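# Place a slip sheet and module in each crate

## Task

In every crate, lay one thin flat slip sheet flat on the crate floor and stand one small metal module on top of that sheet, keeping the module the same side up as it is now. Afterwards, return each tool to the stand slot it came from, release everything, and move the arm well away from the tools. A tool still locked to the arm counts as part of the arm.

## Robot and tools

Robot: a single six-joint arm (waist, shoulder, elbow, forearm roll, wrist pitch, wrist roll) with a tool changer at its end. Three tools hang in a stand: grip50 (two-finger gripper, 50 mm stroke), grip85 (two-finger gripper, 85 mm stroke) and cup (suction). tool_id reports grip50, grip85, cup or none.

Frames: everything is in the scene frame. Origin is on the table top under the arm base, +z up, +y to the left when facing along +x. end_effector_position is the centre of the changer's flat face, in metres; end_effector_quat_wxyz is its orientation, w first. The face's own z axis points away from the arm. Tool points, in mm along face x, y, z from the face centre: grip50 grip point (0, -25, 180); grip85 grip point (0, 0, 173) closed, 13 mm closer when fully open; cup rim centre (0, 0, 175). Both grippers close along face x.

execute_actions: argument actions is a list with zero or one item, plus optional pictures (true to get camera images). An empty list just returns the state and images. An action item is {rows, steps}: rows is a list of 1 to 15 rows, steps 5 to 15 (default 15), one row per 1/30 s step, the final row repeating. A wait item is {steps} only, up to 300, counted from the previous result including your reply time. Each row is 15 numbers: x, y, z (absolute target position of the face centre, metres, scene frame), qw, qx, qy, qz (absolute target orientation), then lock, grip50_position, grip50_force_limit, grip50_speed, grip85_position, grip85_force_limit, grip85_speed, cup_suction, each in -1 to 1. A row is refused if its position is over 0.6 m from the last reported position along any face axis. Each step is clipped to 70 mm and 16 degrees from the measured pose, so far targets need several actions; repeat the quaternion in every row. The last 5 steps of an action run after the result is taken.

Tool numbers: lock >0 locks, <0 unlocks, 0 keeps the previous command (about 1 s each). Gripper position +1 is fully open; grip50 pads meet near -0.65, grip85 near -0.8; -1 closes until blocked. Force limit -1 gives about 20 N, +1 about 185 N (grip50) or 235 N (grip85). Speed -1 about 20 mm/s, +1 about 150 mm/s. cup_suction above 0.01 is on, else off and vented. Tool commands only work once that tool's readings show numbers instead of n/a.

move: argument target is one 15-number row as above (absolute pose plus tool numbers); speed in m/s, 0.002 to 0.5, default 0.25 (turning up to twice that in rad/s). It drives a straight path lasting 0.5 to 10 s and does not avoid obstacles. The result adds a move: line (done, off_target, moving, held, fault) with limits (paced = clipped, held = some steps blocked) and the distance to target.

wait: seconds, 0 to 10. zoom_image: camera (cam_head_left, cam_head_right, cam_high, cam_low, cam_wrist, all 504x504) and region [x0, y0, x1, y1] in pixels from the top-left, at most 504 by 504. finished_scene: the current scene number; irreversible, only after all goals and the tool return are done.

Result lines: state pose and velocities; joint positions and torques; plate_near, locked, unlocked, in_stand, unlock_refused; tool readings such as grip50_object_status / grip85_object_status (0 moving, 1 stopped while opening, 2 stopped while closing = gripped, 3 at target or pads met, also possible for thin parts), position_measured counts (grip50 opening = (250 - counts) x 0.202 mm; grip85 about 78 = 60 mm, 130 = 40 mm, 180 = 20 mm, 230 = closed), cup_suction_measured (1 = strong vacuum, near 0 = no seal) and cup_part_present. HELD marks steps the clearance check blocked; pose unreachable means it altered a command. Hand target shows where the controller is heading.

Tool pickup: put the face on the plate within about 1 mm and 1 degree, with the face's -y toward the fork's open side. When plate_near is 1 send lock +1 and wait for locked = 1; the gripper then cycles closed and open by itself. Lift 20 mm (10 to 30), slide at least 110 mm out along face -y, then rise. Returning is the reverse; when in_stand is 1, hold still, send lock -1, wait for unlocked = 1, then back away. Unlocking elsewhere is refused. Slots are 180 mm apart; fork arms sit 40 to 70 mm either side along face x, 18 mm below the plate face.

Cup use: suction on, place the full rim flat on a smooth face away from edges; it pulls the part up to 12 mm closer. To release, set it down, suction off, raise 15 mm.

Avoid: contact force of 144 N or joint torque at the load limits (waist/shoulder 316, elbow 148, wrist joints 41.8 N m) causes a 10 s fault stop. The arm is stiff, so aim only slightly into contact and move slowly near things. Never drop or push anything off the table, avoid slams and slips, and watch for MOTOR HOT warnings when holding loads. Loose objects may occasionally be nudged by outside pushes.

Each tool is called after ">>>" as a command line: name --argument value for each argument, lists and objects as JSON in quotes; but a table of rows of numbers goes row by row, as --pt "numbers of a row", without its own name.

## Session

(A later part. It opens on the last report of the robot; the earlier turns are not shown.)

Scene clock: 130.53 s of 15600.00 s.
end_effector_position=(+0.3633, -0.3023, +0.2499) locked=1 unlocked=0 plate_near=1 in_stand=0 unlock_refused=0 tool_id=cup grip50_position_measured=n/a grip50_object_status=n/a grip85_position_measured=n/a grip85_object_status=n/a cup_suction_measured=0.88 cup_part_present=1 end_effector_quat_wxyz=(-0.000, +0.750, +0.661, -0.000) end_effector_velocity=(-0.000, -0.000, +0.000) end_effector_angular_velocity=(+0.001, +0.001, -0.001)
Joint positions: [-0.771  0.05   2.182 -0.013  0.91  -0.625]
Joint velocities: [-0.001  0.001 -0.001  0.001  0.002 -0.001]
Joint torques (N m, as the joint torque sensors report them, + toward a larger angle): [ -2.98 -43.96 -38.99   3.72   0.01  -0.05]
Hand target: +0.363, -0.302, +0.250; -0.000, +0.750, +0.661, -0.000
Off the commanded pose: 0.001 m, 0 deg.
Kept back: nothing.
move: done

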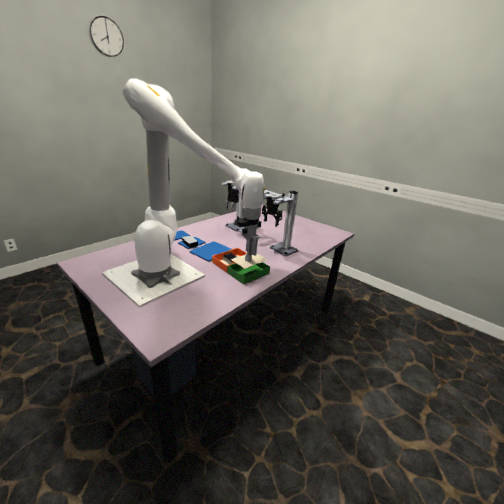

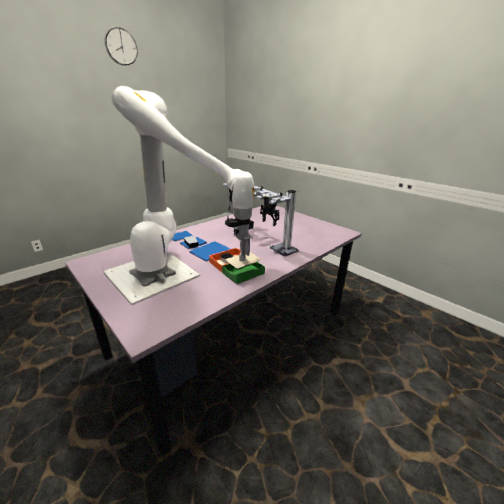

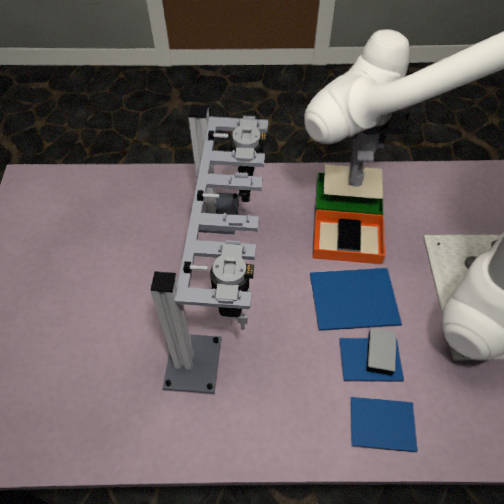

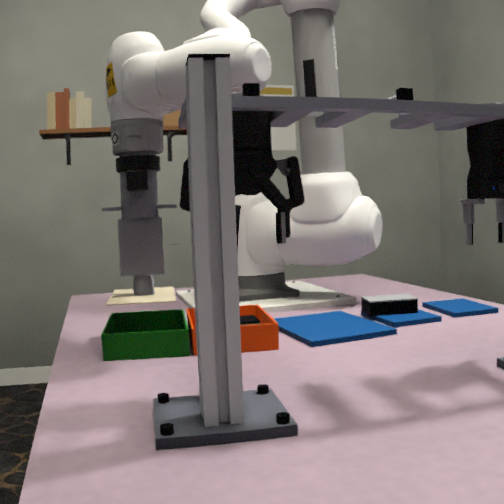

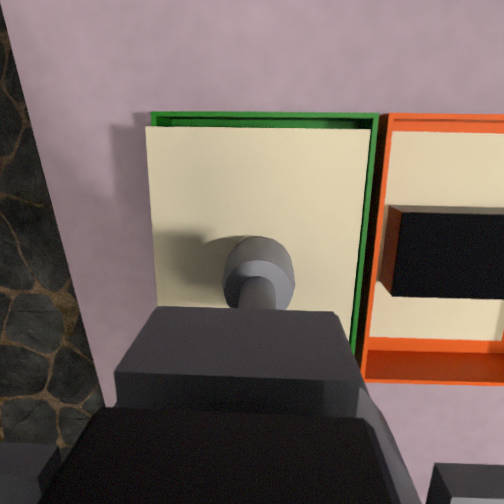

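>>> move --target '[0.364,-0.2993,0.215,0,0.7501,0.6613,0,0,1,0,0,1,0,0,1]' --speed 0.06

>>> zoom_image --camera "cam_wrist" --region '[100,60,420,320]'

Scene clock: 131.83 s of 15600.00 s.
end_effector_position=(+0.3640, -0.2993, +0.2150) locked=1 unlocked=0 plate_near=1 in_stand=0 unlock_refused=0 tool_id=cup grip50_position_measured=n/a grip50_object_status=n/a grip85_position_measured=n/a grip85_object_status=n/a cup_suction_measured=0.88 cup_part_present=1 end_effector_quat_wxyz=(+0.000, +0.750, +0.661, +0.000) end_effector_velocity=(-0.000, -0.000, -0.001) end_effector_angular_velocity=(+0.001, +0.001, -0.000)
Joint positions: [-0.766  0.093  2.217 -0.013  0.833 -0.619]
Joint velocities: [-0.     0.002  0.    -0.    -0.001  0.   ]
Joint torques (N m, as the joint torque sensors report them, + toward a larger angle): [ -2.93 -45.26 -36.97   3.51   0.04   0.  ]
Hand target: +0.364, -0.299, +0.215; -0.000, +0.750, +0.661, +0.000
Off the commanded pose: 0.000 m, 0 deg.
Kept back: nothing.
move: done

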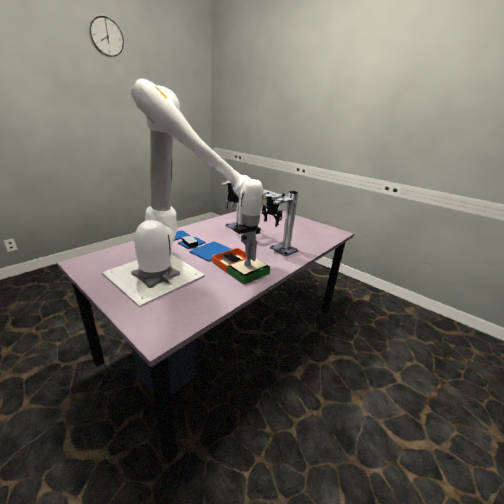

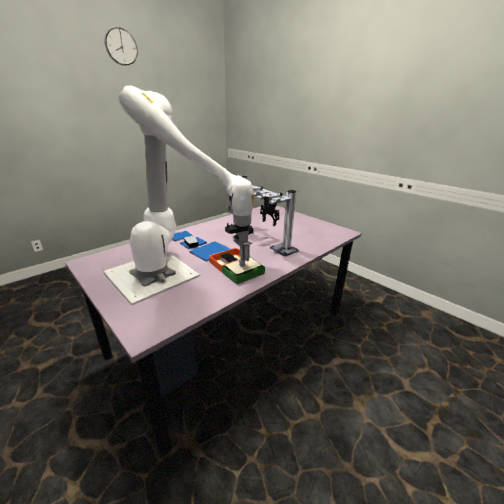

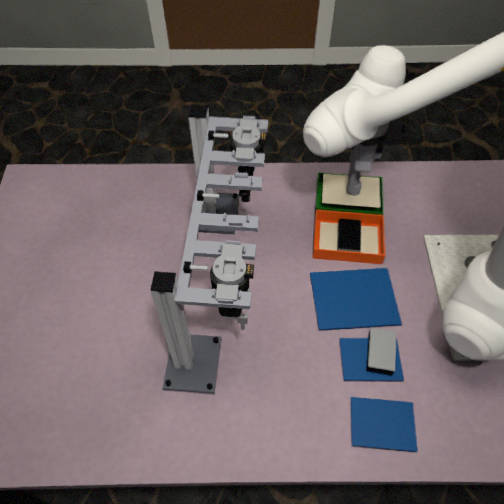

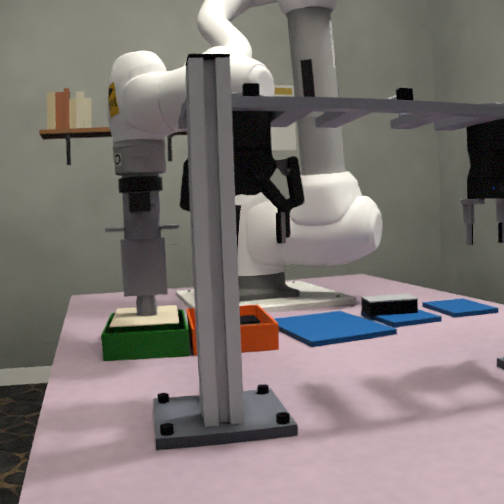

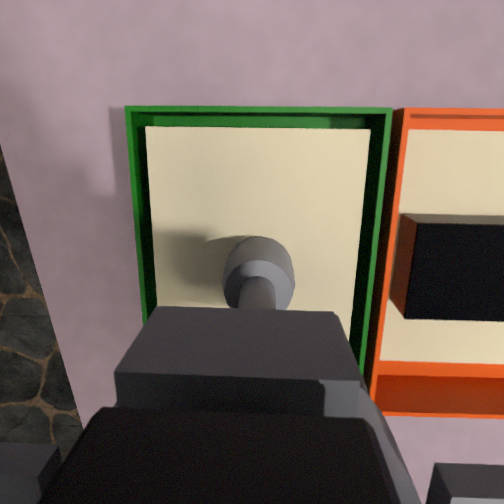

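Region (100, 60, 420, 320) of cam_wrist's 504x504 image, scaled by 1.575, with more detail than that image has; it fills the top 410 rows of this view, and the rest is white.

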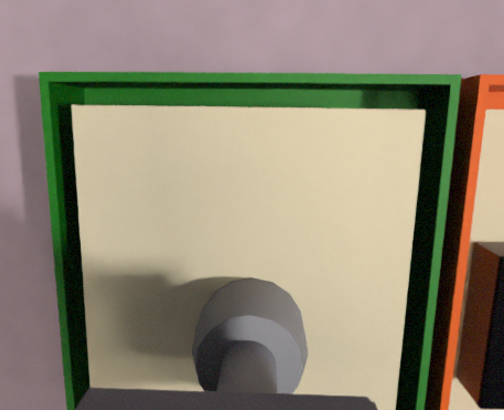

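Matches the orange case. Lowering.

>>> move --target '[0.364,-0.2993,0.1705,0,0.7501,0.6613,0,0,1,0,0,1,0,0,1]' --speed 0.05

Scene clock: 134.07 s of 15600.00 s.
end_effector_position=(+0.3640, -0.2993, +0.1705) locked=1 unlocked=0 plate_near=1 in_stand=0 unlock_refused=0 tool_id=cup grip50_position_measured=n/a grip50_object_status=n/a grip85_position_measured=n/a grip85_object_status=n/a cup_suction_measured=0.88 cup_part_present=1 end_effector_quat_wxyz=(+0.000, +0.750, +0.661, +0.000) end_effector_velocity=(-0.000, +0.000, +0.000) end_effector_angular_velocity=(+0.001, +0.001, +0.000)
Joint positions: [-0.767  0.157  2.253 -0.014  0.732 -0.618]
Joint velocities: [ 0.    -0.001  0.001 -0.     0.001  0.   ]
Joint torques (N m, as the joint torque sensors report them, + toward a larger angle): [ -3.1  -47.92 -32.99   3.24   0.3   -0.08]
Hand target: +0.364, -0.299, +0.170; -0.000, +0.750, +0.661, +0.000
Off the commanded pose: 0.000 m, 0 deg.
Kept back: nothing.
move: done

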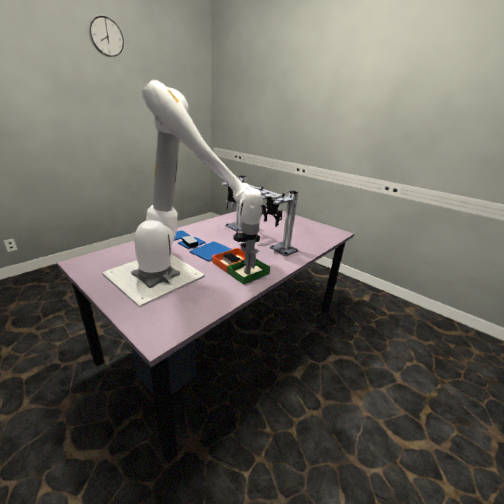

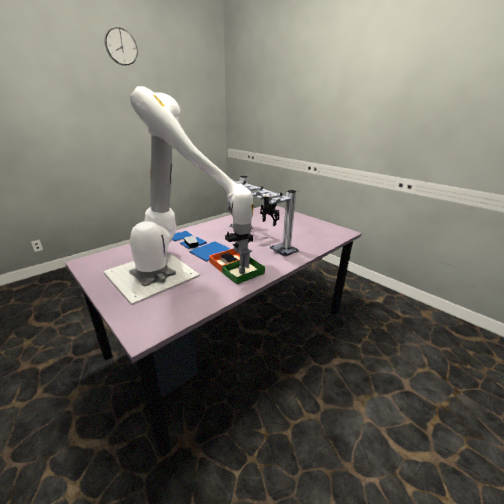

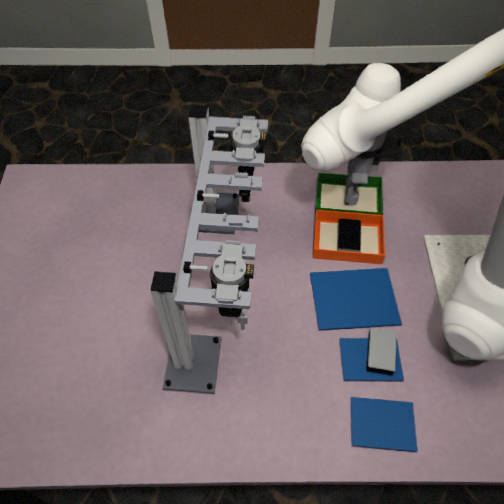

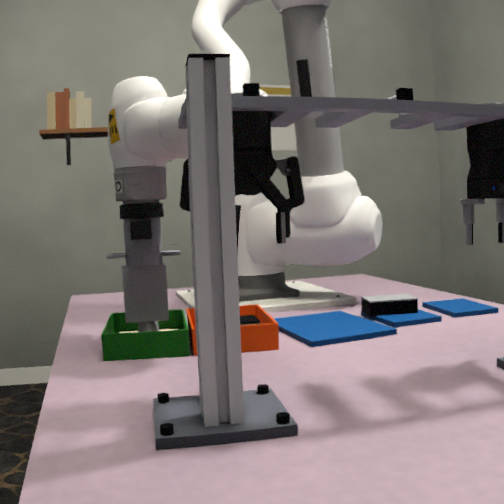

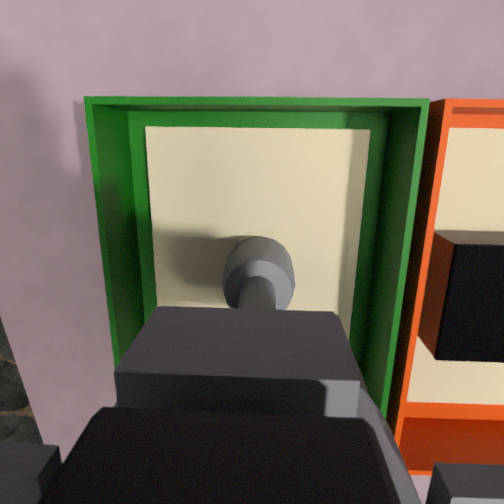

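>>> execute_actions --actions '[{"rows":[[0.364,-0.2993,0.1695,0,0.7501,0.6613,0,0,1,0,0,1,0,0,1],[0.364,-0.2993,0.1695,0,0.7501,0.6613,0,0,1,0,0,1,0,0,1],[0.364,-0.2993,0.1695,0,0.7501,0.6613,0,0,1,0,0,1,0,0,1],[0.364,-0.2993,0.1695,0,0.7501,0.6613,0,0,1,0,0,1,0,0,1],[0.364,-0.2993,0.1695,0,0.7501,0.6613,0,0,1,0,0,1,0,0,1],[0.364,-0.2993,0.1695,0,0.7501,0.6613,0,0,1,0,0,1,0,0,0]],"steps":12}]'

>>> move --target '[0.364,-0.2993,0.255,0,0.7501,0.6613,0,0,1,0,0,1,0,0,0]' --speed 0.15

Scene clock: 134.57 s of 15600.00 s.
end_effector_position=(+0.3640, -0.2993, +0.1695) locked=1 unlocked=0 plate_near=1 in_stand=0 unlock_refused=0 tool_id=cup grip50_position_measured=n/a grip50_object_status=n/a grip85_position_measured=n/a grip85_object_status=n/a cup_suction_measured=0.04 cup_part_present=0 end_effector_quat_wxyz=(-0.000, +0.750, +0.661, +0.000) end_effector_velocity=(+0.000, -0.000, -0.000) end_effector_angular_velocity=(-0.001, -0.001, -0.000)
Joint positions: [-0.767  0.159  2.254 -0.014  0.73  -0.618]
Joint velocities: [-0.     0.    -0.    -0.    -0.001  0.   ]
Joint torques (N m, as the joint torque sensors report them, + toward a larger angle): [ -2.65 -47.06 -33.03   3.04  -0.01   0.08]
Steps of this call (steps 1 to 8: nothing new was sent; steps 9 to 15: the first 7 steps of this action). Readings (end_effector_position | what the end effector reports):
9: (+0.3640, -0.2993, +0.1705) | locked=1 unlocked=0 plate_near=1 in_stand=0 unlock_refused=0 tool_id=cup grip50_position_measured=n/a grip50_object_status=n/a grip85_position_measured=n/a grip85_object_status=n/a cup_suction_measured=0.88 cup_part_present=1
10: (+0.3640, -0.2993, +0.1702) | locked=1 unlocked=0 plate_near=1 in_stand=0 unlock_refused=0 tool_id=cup grip50_position_measured=n/a grip50_object_status=n/a grip85_position_measured=n/a grip85_object_status=n/a cup_suction_measured=0.88 cup_part_present=1
12: (+0.3640, -0.2993, +0.1697) | locked=1 unlocked=0 plate_near=1 in_stand=0 unlock_refused=0 tool_id=cup grip50_position_measured=n/a grip50_object_status=n/a grip85_position_measured=n/a grip85_object_status=n/a cup_suction_measured=0.88 cup_part_present=1
15: the state above

Scene clock: 135.73 s of 15600.00 s.
end_effector_position=(+0.3640, -0.2994, +0.2550) locked=1 unlocked=0 plate_near=1 in_stand=0 unlock_refused=0 tool_id=cup grip50_position_measured=n/a grip50_object_status=n/a grip85_position_measured=n/a grip85_object_status=n/a cup_suction_measured=0.00 cup_part_present=0 end_effector_quat_wxyz=(-0.000, +0.750, +0.661, -0.000) end_effector_velocity=(-0.000, -0.000, +0.001) end_effector_angular_velocity=(-0.000, -0.000, -0.000)
Joint positions: [-0.765  0.042  2.18  -0.012  0.921 -0.619]
Joint velocities: [ 0.    -0.001 -0.001 -0.     0.002  0.001]
Joint torques (N m, as the joint torque sensors report them, + toward a larger angle): [ -2.83 -42.97 -38.89   3.68   0.01  -0.05]
Hand target: +0.364, -0.299, +0.255; +0.000, +0.750, +0.661, -0.000
Off your previous action's commanded pose: 0.000 m, 0 deg at its last step (step 5 of this call).
Off the commanded pose: 0.000 m, 0 deg.
Kept back: nothing.
move: done

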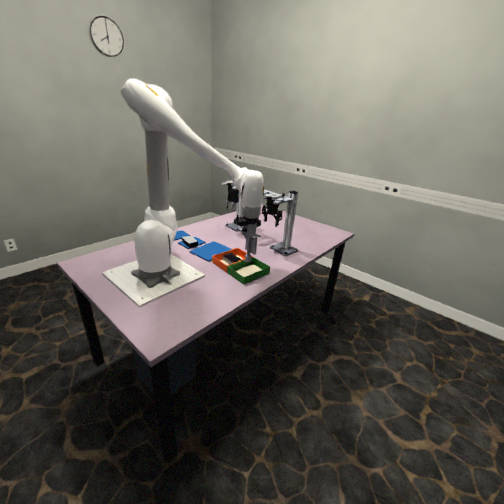

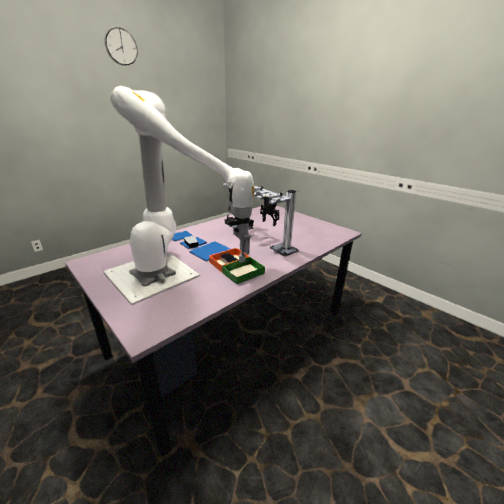

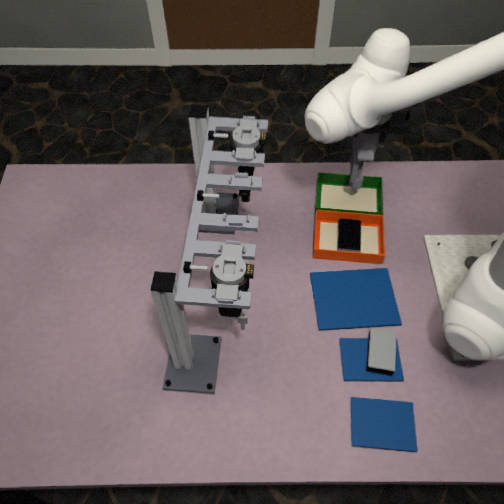

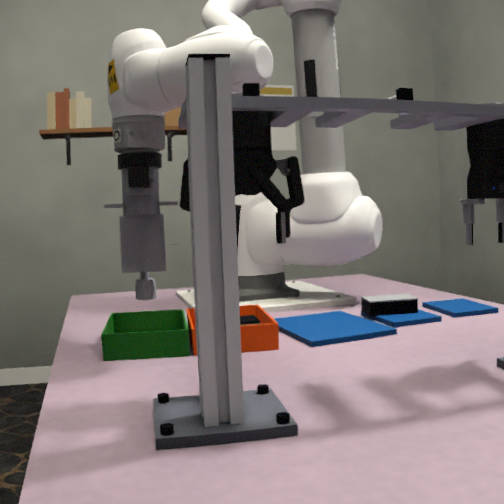

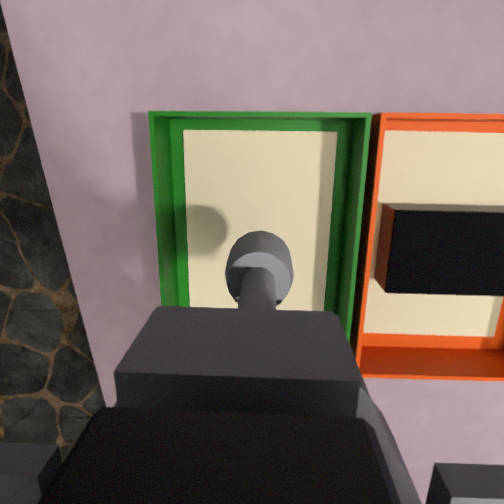

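>>> move --target '[0.345,0.192,0.25,0,0.7793,0.6266,0,0,1,0,0,1,0,0,0]' --speed 0.3

>>> zoom_image --camera "cam_wrist" --region '[150,170,370,320]'

Scene clock: 138.17 s of 15600.00 s.
end_effector_position=(+0.3460, +0.1927, +0.2501) locked=1 unlocked=0 plate_near=1 in_stand=0 unlock_refused=0 tool_id=cup grip50_position_measured=n/a grip50_object_status=n/a grip85_position_measured=n/a grip85_object_status=n/a cup_suction_measured=0.00 cup_part_present=0 end_effector_quat_wxyz=(+0.000, +0.779, +0.627, +0.001) end_effector_velocity=(+0.000, +0.001, +0.000) end_effector_angular_velocity=(-0.001, -0.001, -0.000)
Joint positions: [ 0.412 -0.066  2.304 -0.004  0.912  0.643]
Joint velocities: [ 0.002  0.    -0.001 -0.001  0.     0.003]
Joint torques (N m, as the joint torque sensors report them, + toward a larger angle): [ -3.34 -30.07 -39.46   3.48  -0.07  -0.17]
Hand target: +0.346, +0.193, +0.250; +0.000, +0.779, +0.627, +0.001
Off the commanded pose: 0.001 m, 0 deg.
Kept back: nothing.
move: done

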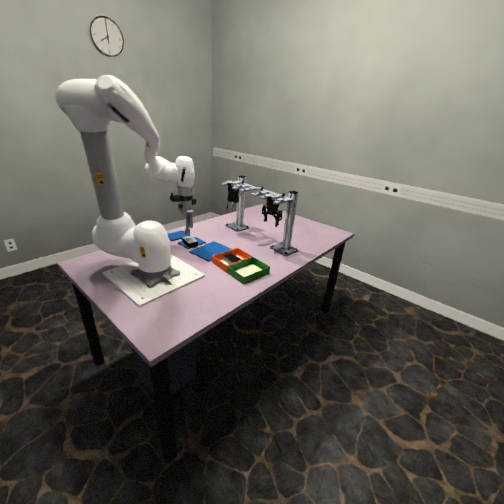

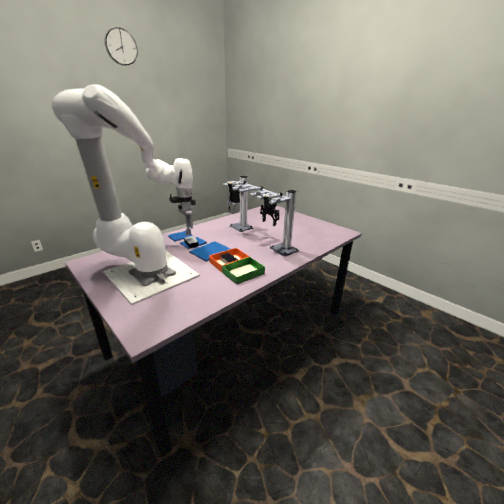

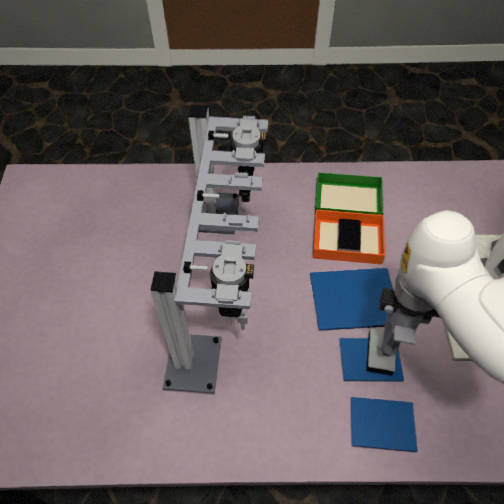

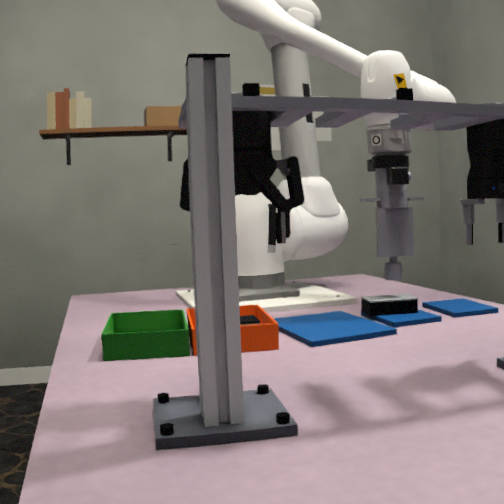

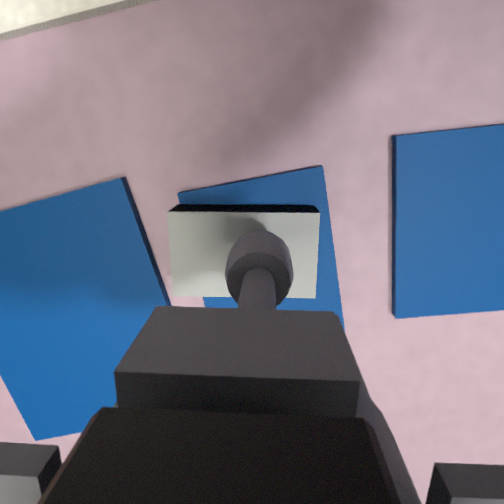

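Region (150, 170, 370, 320) of cam_wrist's 504x504 image, scaled by 2.291, with more detail than that image has; it fills the top 344 rows of this view, and the rest is white.

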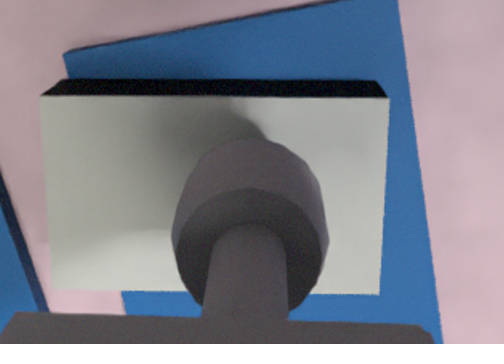

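>>> move --target '[0.347,0.1827,0.2145,0,0.7793,0.6266,0,0,1,0,0,1,0,0,1]' --speed 0.05

Scene clock: 139.77 s of 15600.00 s.
end_effector_position=(+0.3470, +0.1827, +0.2145) locked=1 unlocked=0 plate_near=1 in_stand=0 unlock_refused=0 tool_id=cup grip50_position_measured=n/a grip50_object_status=n/a grip85_position_measured=n/a grip85_object_status=n/a cup_suction_measured=0.78 cup_part_present=1 end_effector_quat_wxyz=(-0.000, +0.779, +0.627, -0.000) end_effector_velocity=(-0.000, -0.000, -0.001) end_effector_angular_velocity=(-0.001, +0.002, -0.000)
Joint positions: [ 0.387 -0.021  2.346 -0.004  0.826  0.619]
Joint velocities: [-0.     0.001  0.     0.    -0.    -0.   ]
Joint torques (N m, as the joint torque sensors report them, + toward a larger angle): [ -3.77 -32.77 -37.09   3.45  -0.03   0.09]
Hand target: +0.347, +0.183, +0.214; -0.000, +0.779, +0.627, -0.000
Off the commanded pose: 0.000 m, 0 deg.
Kept back: nothing.
move: done

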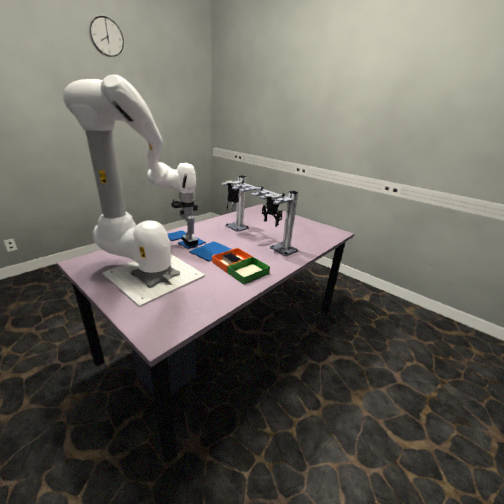

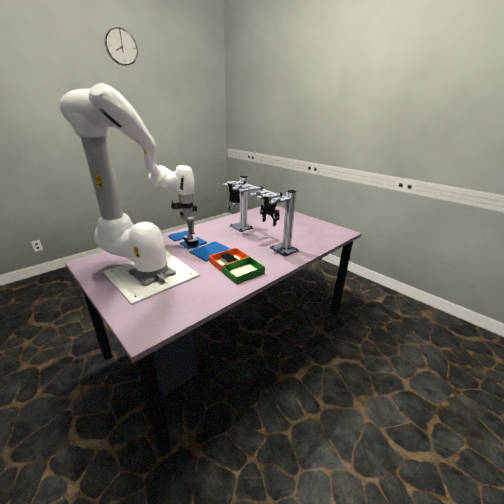

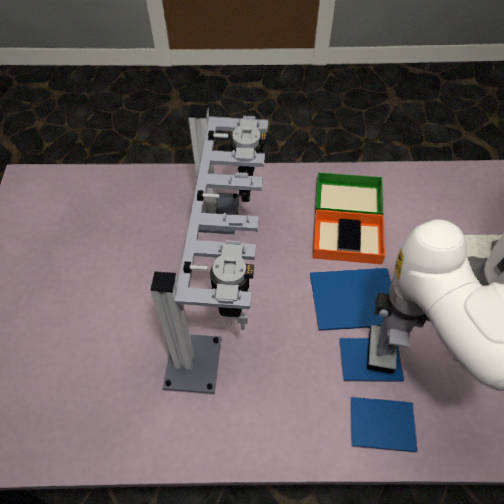

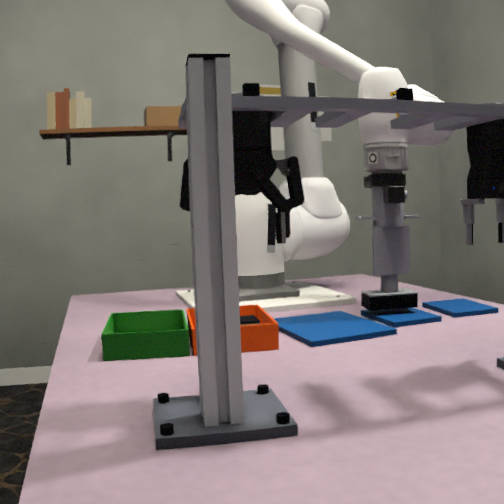

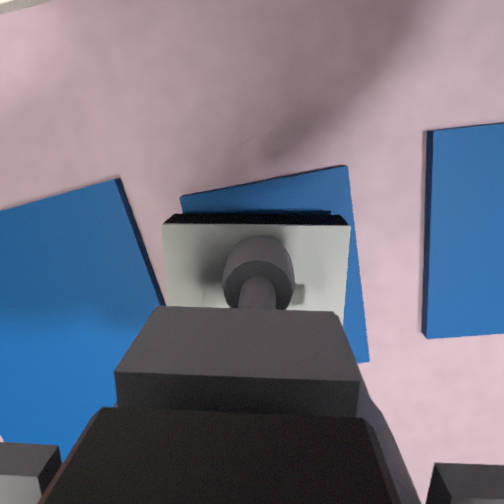

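>>> move --target '[0.347,0.175,0.268,0,0.7793,0.6266,0,0,1,0,0,1,0,0,1]' --speed 0.1

>>> move --target '[0.367,-0.2997,0.262,0,0.7536,0.6574,0,0,1,0,0,1,0,0,1]' --speed 0.25

Scene clock: 140.90 s of 15600.00 s.
end_effector_position=(+0.3470, +0.1750, +0.2680) locked=1 unlocked=0 plate_near=1 in_stand=0 unlock_refused=0 tool_id=cup grip50_position_measured=n/a grip50_object_status=n/a grip85_position_measured=n/a grip85_object_status=n/a cup_suction_measured=0.99 cup_part_present=1 end_effector_quat_wxyz=(+0.000, +0.779, +0.627, -0.000) end_effector_velocity=(+0.000, -0.000, +0.001) end_effector_angular_velocity=(-0.000, +0.001, -0.000)
Joint positions: [ 0.369 -0.101  2.295 -0.004  0.957  0.601]
Joint velocities: [-0.    -0.    -0.001  0.     0.003 -0.   ]
Joint torques (N m, as the joint torque sensors report them, + toward a larger angle): [ -3.78 -28.28 -41.47   3.86   0.28   0.09]
Hand target: +0.347, +0.175, +0.268; +0.000, +0.779, +0.627, -0.000
Off the commanded pose: 0.000 m, 0 deg.
Kept back: nothing.
move: done

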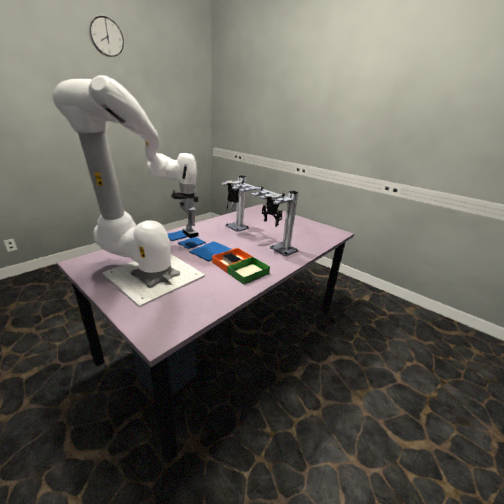

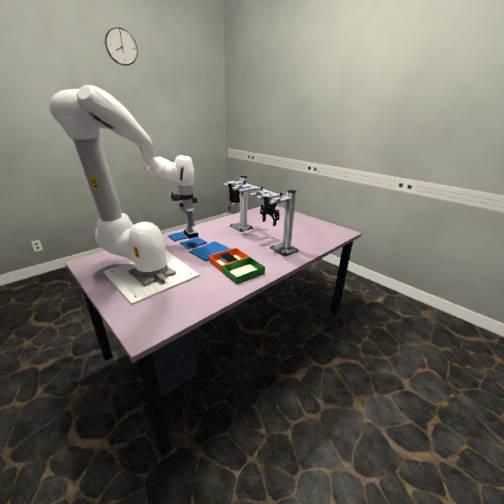

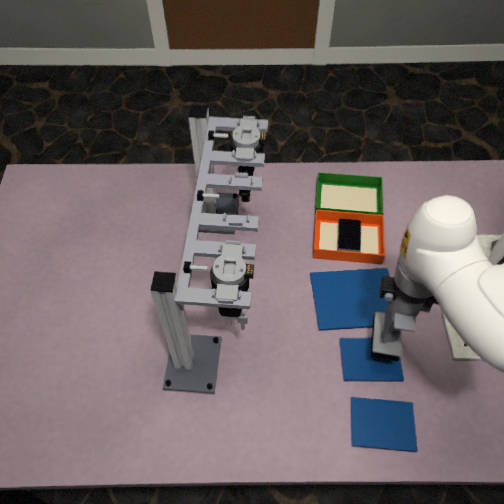

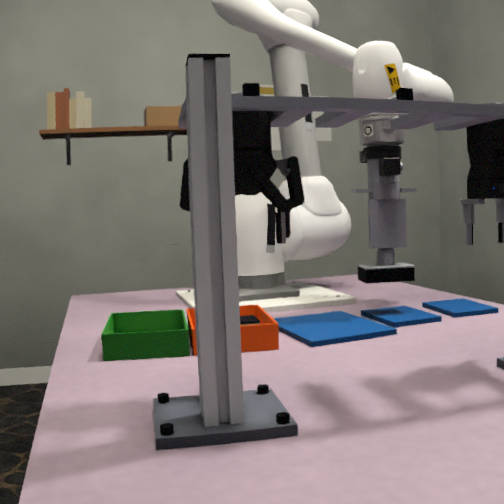

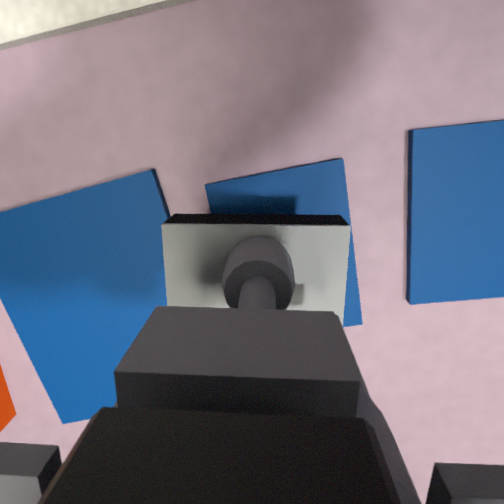

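Scene clock: 143.27 s of 15600.00 s.
end_effector_position=(+0.3661, -0.3004, +0.2619) locked=1 unlocked=0 plate_near=1 in_stand=0 unlock_refused=0 tool_id=cup grip50_position_measured=n/a grip50_object_status=n/a grip85_position_measured=n/a grip85_object_status=n/a cup_suction_measured=0.99 cup_part_present=1 end_effector_quat_wxyz=(-0.000, +0.754, +0.657, -0.001) end_effector_velocity=(+0.000, -0.001, +0.000) end_effector_angular_velocity=(+0.000, -0.000, -0.001)
Joint positions: [-0.763  0.038  2.169 -0.013  0.937 -0.607]
Joint velocities: [-0.001  0.001 -0.001  0.     0.    -0.001]
Joint torques (N m, as the joint torque sensors report them, + toward a larger angle): [ -2.5  -43.04 -40.43   3.77  -0.13   0.12]
Hand target: +0.366, -0.300, +0.262; -0.000, +0.754, +0.657, -0.001
Off the commanded pose: 0.001 m, 0 deg.
Kept back: nothing.
move: done

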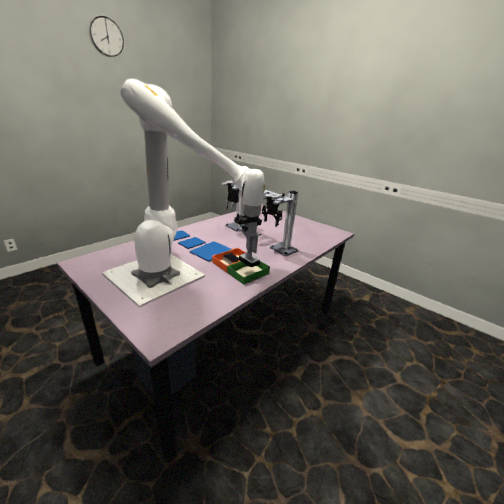

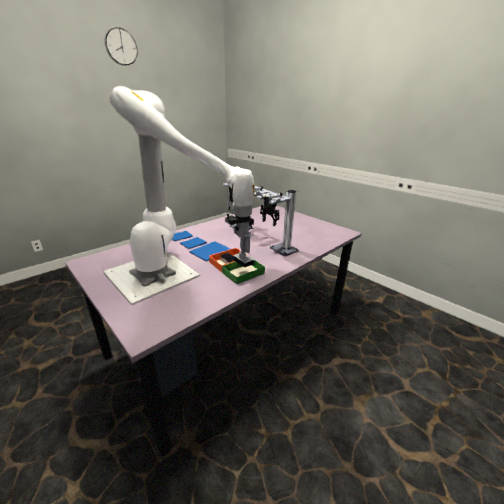

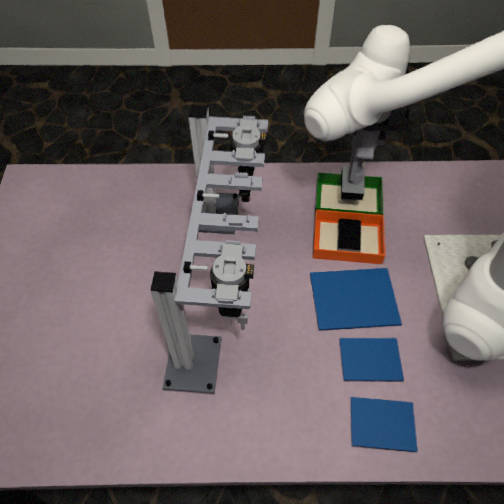

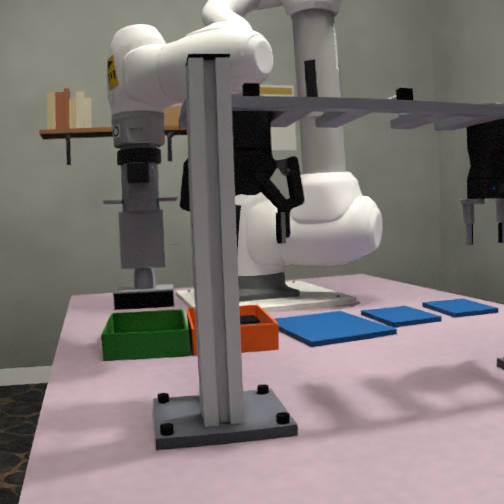

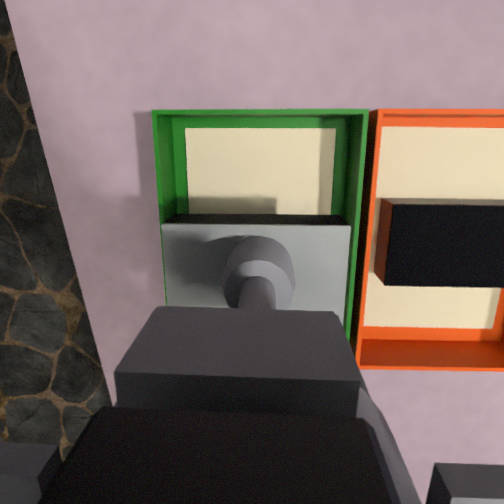

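>>> move --target '[0.367,-0.2997,0.215,0,0.7536,0.6574,0,0,1,0,0,1,0,0,1]' --speed 0.08

>>> zoom_image --camera "cam_wrist" --region '[100,60,420,320]'

Scene clock: 144.43 s of 15600.00 s.
end_effector_position=(+0.3670, -0.2997, +0.2150) locked=1 unlocked=0 plate_near=1 in_stand=0 unlock_refused=0 tool_id=cup grip50_position_measured=n/a grip50_object_status=n/a grip85_position_measured=n/a grip85_object_status=n/a cup_suction_measured=0.99 cup_part_present=1 end_effector_quat_wxyz=(+0.000, +0.754, +0.657, +0.000) end_effector_velocity=(-0.000, +0.000, -0.000) end_effector_angular_velocity=(-0.001, -0.000, +0.001)
Joint positions: [-0.762  0.097  2.213 -0.013  0.833 -0.605]
Joint velocities: [ 0.    -0.     0.001 -0.    -0.001 -0.   ]
Joint torques (N m, as the joint torque sensors report them, + toward a larger angle): [ -2.75 -47.26 -37.42   3.44  -0.13   0.03]
Hand target: +0.367, -0.300, +0.215; -0.000, +0.754, +0.657, +0.000
Off the commanded pose: 0.000 m, 0 deg.
Kept back: nothing.
move: done

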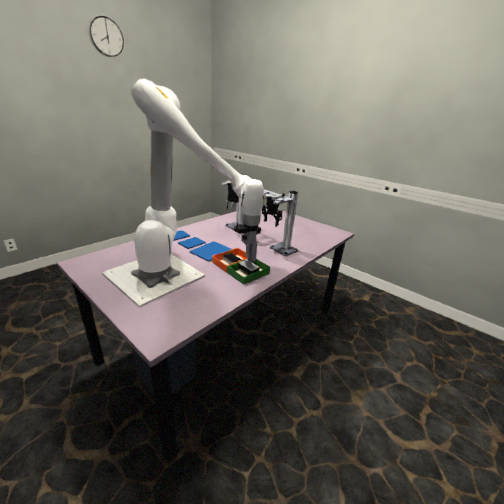

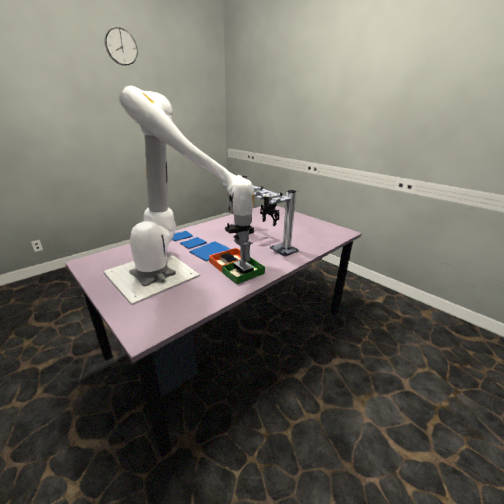

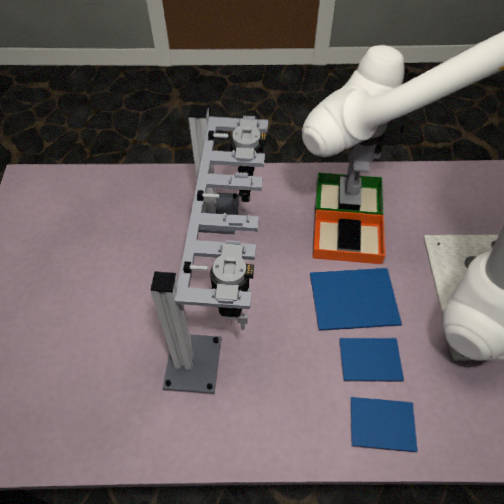

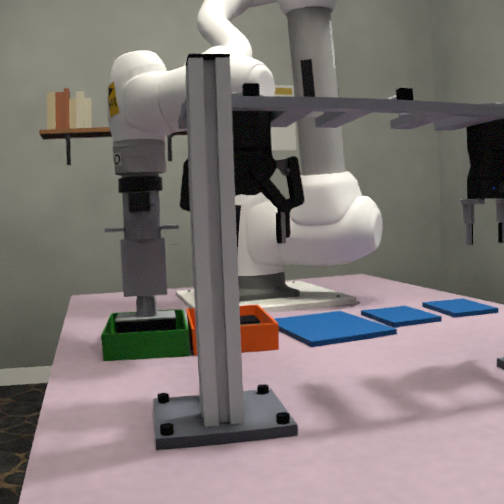

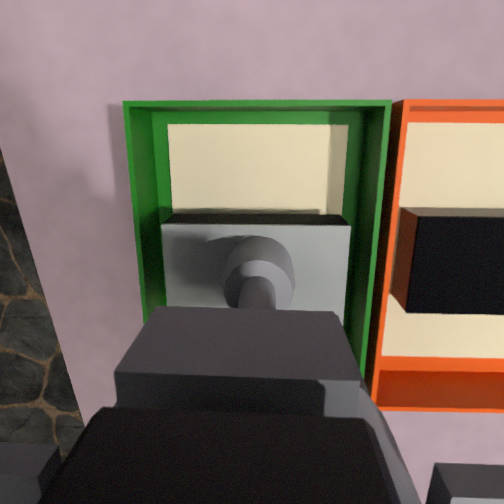

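Region (100, 60, 420, 320) of cam_wrist's 504x504 image, scaled by 1.575, with more detail than that image has; it fills the top 410 rows of this view, and the rest is white.

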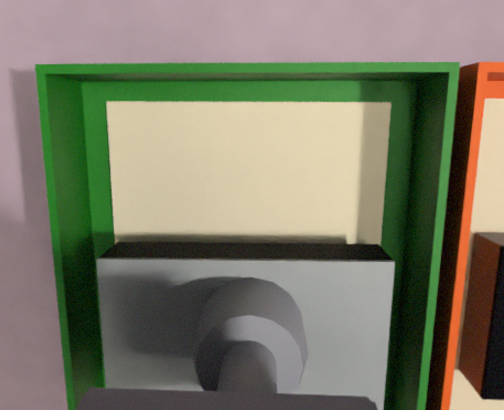

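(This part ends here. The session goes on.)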